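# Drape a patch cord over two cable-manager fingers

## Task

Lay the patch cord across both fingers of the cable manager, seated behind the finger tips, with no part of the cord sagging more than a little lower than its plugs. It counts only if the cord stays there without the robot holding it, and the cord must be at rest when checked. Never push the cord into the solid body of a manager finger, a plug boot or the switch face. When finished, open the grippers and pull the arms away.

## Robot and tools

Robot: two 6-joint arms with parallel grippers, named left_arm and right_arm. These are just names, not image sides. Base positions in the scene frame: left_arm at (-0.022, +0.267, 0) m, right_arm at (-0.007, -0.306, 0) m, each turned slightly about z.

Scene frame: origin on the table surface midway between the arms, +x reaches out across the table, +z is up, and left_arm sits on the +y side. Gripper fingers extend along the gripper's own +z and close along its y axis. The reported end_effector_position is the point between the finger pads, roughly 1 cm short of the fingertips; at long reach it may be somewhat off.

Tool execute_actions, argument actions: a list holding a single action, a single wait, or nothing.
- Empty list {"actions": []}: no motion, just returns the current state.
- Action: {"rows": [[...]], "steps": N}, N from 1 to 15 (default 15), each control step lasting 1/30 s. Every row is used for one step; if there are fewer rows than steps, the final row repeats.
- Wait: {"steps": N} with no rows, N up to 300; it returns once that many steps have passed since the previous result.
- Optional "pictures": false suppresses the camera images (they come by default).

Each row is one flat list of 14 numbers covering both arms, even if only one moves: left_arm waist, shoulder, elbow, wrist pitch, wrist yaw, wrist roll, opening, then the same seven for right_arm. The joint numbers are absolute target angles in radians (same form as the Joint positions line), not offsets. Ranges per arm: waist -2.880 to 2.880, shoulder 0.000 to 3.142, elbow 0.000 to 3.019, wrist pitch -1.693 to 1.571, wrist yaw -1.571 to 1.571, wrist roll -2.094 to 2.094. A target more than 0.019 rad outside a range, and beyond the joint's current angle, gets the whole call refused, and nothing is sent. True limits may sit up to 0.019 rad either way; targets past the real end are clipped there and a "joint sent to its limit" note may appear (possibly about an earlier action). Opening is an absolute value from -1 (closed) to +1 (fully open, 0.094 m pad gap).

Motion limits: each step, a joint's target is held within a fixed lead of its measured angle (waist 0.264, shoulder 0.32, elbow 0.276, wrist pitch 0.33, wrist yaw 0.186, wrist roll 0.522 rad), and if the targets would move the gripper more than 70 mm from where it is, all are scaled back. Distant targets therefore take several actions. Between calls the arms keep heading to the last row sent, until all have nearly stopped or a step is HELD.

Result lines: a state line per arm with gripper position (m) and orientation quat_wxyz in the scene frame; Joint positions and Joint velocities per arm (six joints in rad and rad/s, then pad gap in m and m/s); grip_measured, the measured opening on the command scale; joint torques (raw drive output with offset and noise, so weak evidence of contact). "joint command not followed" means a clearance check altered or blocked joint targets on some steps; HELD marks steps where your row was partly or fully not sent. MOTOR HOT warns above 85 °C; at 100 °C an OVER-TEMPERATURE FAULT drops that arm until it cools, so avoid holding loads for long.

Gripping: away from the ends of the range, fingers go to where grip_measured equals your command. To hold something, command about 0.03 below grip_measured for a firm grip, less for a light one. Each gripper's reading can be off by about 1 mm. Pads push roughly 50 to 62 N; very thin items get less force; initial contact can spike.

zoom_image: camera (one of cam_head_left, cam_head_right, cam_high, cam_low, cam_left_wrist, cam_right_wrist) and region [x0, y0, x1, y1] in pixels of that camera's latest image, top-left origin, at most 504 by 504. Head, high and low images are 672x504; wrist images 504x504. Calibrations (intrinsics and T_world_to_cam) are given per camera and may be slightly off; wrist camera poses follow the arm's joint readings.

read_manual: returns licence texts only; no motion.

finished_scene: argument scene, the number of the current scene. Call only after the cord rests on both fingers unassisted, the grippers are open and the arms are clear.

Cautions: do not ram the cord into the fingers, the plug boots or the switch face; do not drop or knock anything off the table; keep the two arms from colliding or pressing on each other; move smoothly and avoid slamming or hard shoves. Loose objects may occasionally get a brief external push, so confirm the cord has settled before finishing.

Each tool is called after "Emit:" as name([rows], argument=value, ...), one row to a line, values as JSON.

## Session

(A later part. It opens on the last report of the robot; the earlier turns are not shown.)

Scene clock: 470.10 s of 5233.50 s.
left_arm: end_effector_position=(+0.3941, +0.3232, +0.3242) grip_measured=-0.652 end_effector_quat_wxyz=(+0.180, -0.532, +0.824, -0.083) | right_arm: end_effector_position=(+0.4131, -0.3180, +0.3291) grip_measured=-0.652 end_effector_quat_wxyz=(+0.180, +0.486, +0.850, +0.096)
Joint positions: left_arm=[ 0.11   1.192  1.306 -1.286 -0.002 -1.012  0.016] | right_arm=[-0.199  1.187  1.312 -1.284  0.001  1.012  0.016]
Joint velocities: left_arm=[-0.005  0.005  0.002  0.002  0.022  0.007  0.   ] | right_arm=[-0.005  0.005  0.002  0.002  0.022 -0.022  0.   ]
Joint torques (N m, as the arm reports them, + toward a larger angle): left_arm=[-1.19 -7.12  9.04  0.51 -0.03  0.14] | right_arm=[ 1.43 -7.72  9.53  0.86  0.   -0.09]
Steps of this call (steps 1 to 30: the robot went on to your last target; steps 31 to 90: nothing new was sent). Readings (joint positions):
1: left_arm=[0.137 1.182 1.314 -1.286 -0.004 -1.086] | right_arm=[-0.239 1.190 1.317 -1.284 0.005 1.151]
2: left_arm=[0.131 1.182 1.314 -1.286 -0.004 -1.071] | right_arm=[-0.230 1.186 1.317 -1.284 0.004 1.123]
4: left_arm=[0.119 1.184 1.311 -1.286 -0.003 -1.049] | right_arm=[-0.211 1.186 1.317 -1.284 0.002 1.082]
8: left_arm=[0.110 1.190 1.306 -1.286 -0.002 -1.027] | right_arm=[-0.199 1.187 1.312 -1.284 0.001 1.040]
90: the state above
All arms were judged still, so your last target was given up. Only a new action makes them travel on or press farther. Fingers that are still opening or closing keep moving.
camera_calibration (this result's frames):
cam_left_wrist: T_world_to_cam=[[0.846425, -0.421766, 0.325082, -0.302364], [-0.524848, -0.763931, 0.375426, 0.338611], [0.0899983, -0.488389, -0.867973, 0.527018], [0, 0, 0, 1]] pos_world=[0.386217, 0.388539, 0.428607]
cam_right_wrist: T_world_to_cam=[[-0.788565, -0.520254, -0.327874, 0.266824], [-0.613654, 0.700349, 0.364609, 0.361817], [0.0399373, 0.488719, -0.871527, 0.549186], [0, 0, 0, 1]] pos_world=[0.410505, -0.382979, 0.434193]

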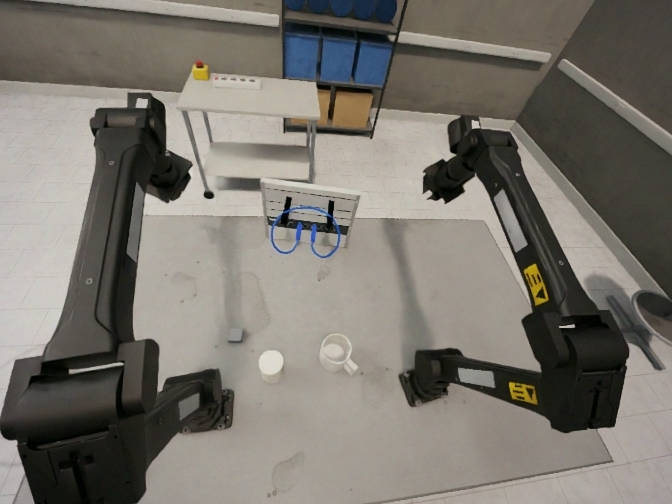

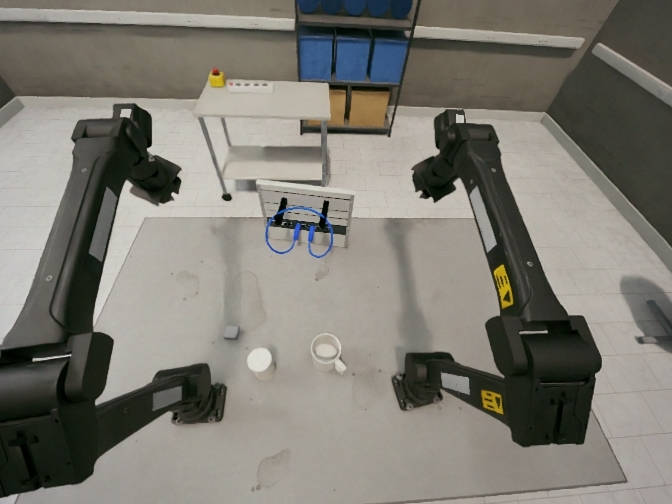

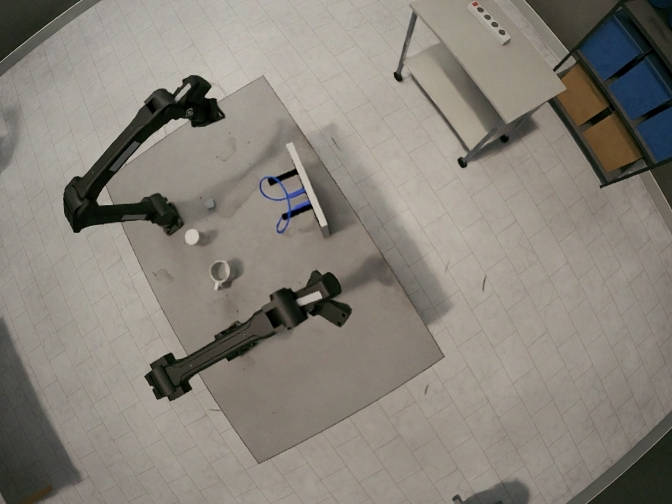

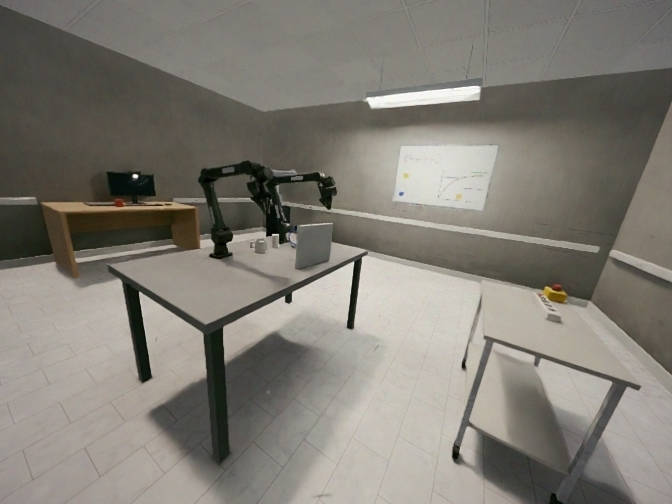

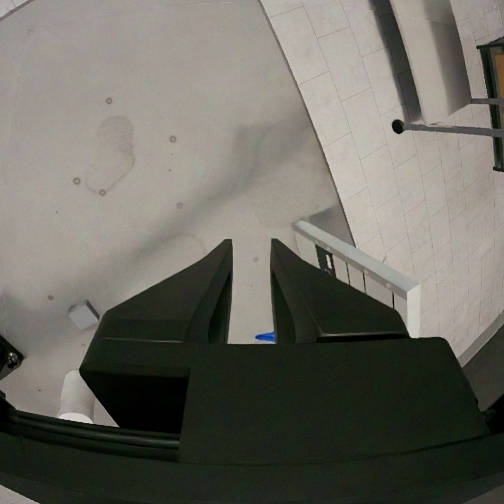

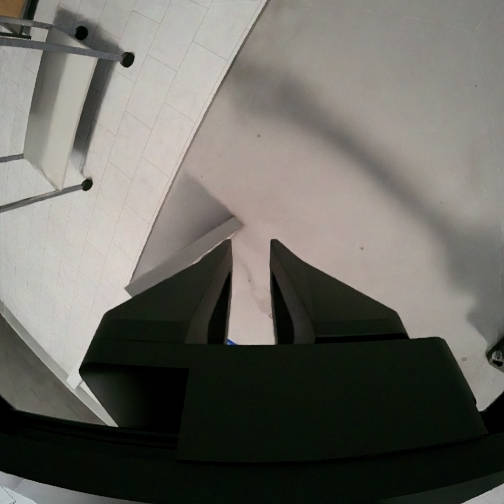

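Emit:
execute_actions([
  {"steps":90},
])

Emit:
zoom_image(camera="cam_head_right", region=[240, 160, 360, 260])

Emit:
zoom_image(camera="cam_low", region=[260, 200, 340, 280])

Emit:
zoom_image(camera="cam_high", region=[240, 130, 350, 250])

Scene clock: 478.67 s of 5233.50 s.
left_arm: end_effector_position=(+0.3941, +0.3232, +0.3242) grip_measured=-0.652 end_effector_quat_wxyz=(+0.180, -0.532, +0.824, -0.083) | right_arm: end_effector_position=(+0.4131, -0.3180, +0.3291) grip_measured=-0.652 end_effector_quat_wxyz=(+0.180, +0.486, +0.850, +0.096)
Joint positions: left_arm=[ 0.11   1.192  1.306 -1.286 -0.002 -1.012  0.016] | right_arm=[-0.199  1.187  1.312 -1.284  0.001  1.012  0.016]
Joint velocities: left_arm=[-0.005 -0.024  0.012  0.002 -0.037 -0.007  0.001] | right_arm=[-0.005 -0.015  0.017  0.017 -0.037  0.007 -0.   ]
Joint torques (N m, as the arm reports them, + toward a larger angle): left_arm=[-0.91 -7.28  9.02  0.52 -0.02  0.14] | right_arm=[ 0.19 -7.59  9.59  0.78  0.   -0.05]
Steps of this call (steps 1 to 90: nothing new was sent; then 5.57 s passed at rest). Readings (joint positions):
1: left_arm=[0.110 1.192 1.306 -1.286 -0.002 -1.012] | right_arm=[-0.199 1.187 1.312 -1.284 0.001 1.012]
2: left_arm=[0.110 1.192 1.306 -1.286 -0.002 -1.012] | right_arm=[-0.199 1.187 1.312 -1.284 0.001 1.012]
4: left_arm=[0.110 1.192 1.306 -1.286 -0.002 -1.012] | right_arm=[-0.199 1.187 1.312 -1.284 0.001 1.012]
8: left_arm=[0.110 1.192 1.306 -1.286 -0.002 -1.012] | right_arm=[-0.199 1.187 1.312 -1.284 0.001 1.012]
90: the state above
camera_calibration (this result's frames):
cam_left_wrist: T_world_to_cam=[[0.846425, -0.421766, 0.325082, -0.302364], [-0.524848, -0.763931, 0.375426, 0.338611], [0.0899983, -0.488389, -0.867973, 0.527018], [0, 0, 0, 1]] pos_world=[0.386217, 0.388539, 0.428607]
cam_right_wrist: T_world_to_cam=[[-0.788565, -0.520254, -0.327874, 0.266824], [-0.613654, 0.700349, 0.364609, 0.361817], [0.0399373, 0.488719, -0.871527, 0.549186], [0, 0, 0, 1]] pos_world=[0.410505, -0.382979, 0.434193]

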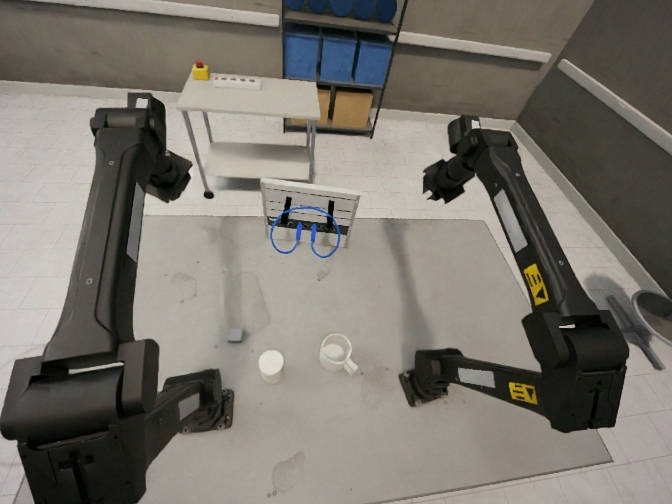

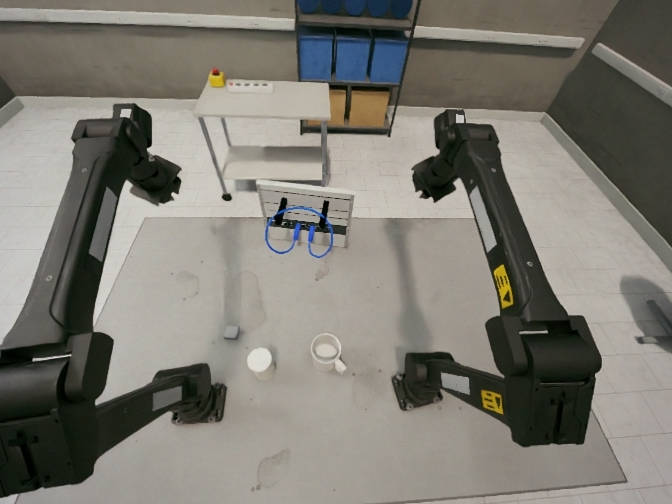

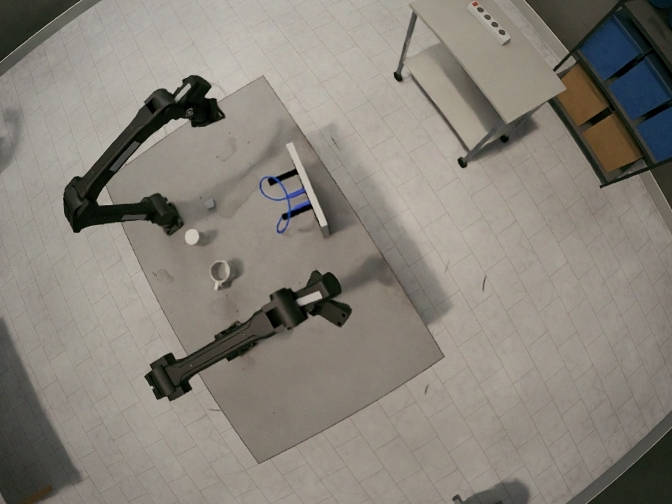

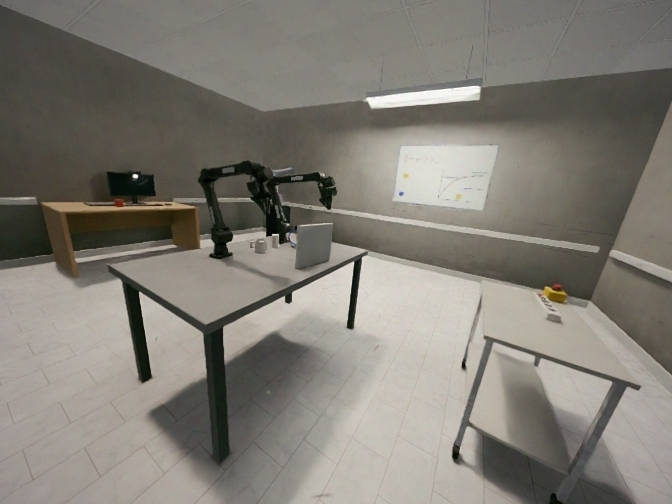

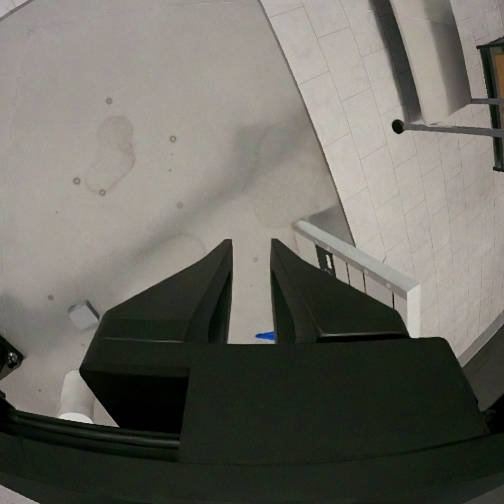

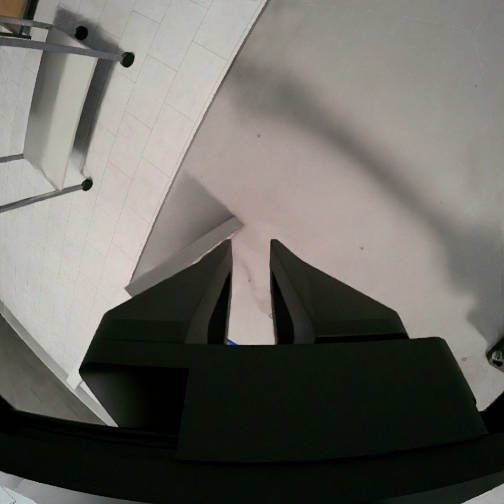

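Region (240, 160, 360, 260) of cam_head_right's 672x504 image, scaled by 4.200, with more detail than that image has.

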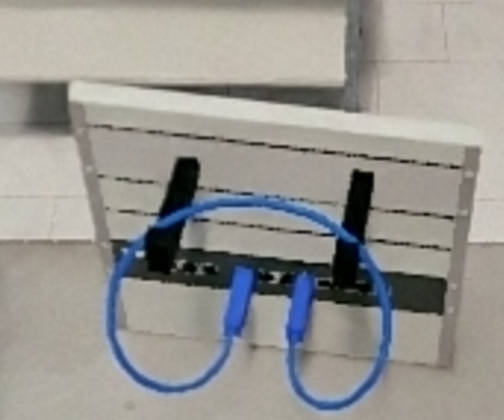

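Region (260, 200, 340, 280) of cam_low's 672x504 image, scaled by 6.300, with more detail than that image has.

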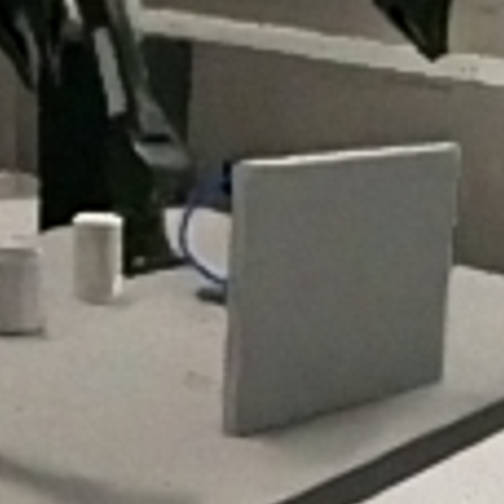

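Region (240, 130, 350, 250) of cam_high's 672x504 image, scaled by 4.200, with more detail than that image has; it fills the left 462 columns of this view, and the rest is white.

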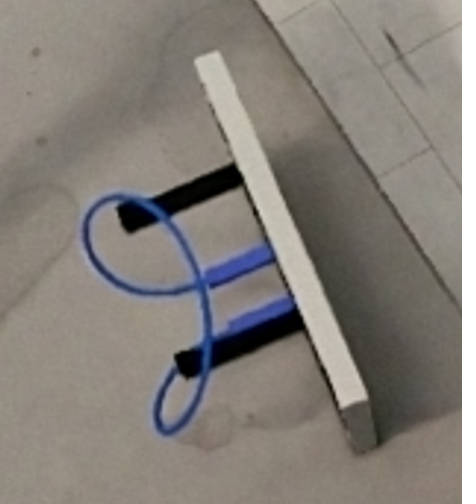

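The cord has stopped moving, sits evenly over both fingers and rests behind their tips.

Emit:
finished_scene(scene=2)

The scene is finished: the task was done.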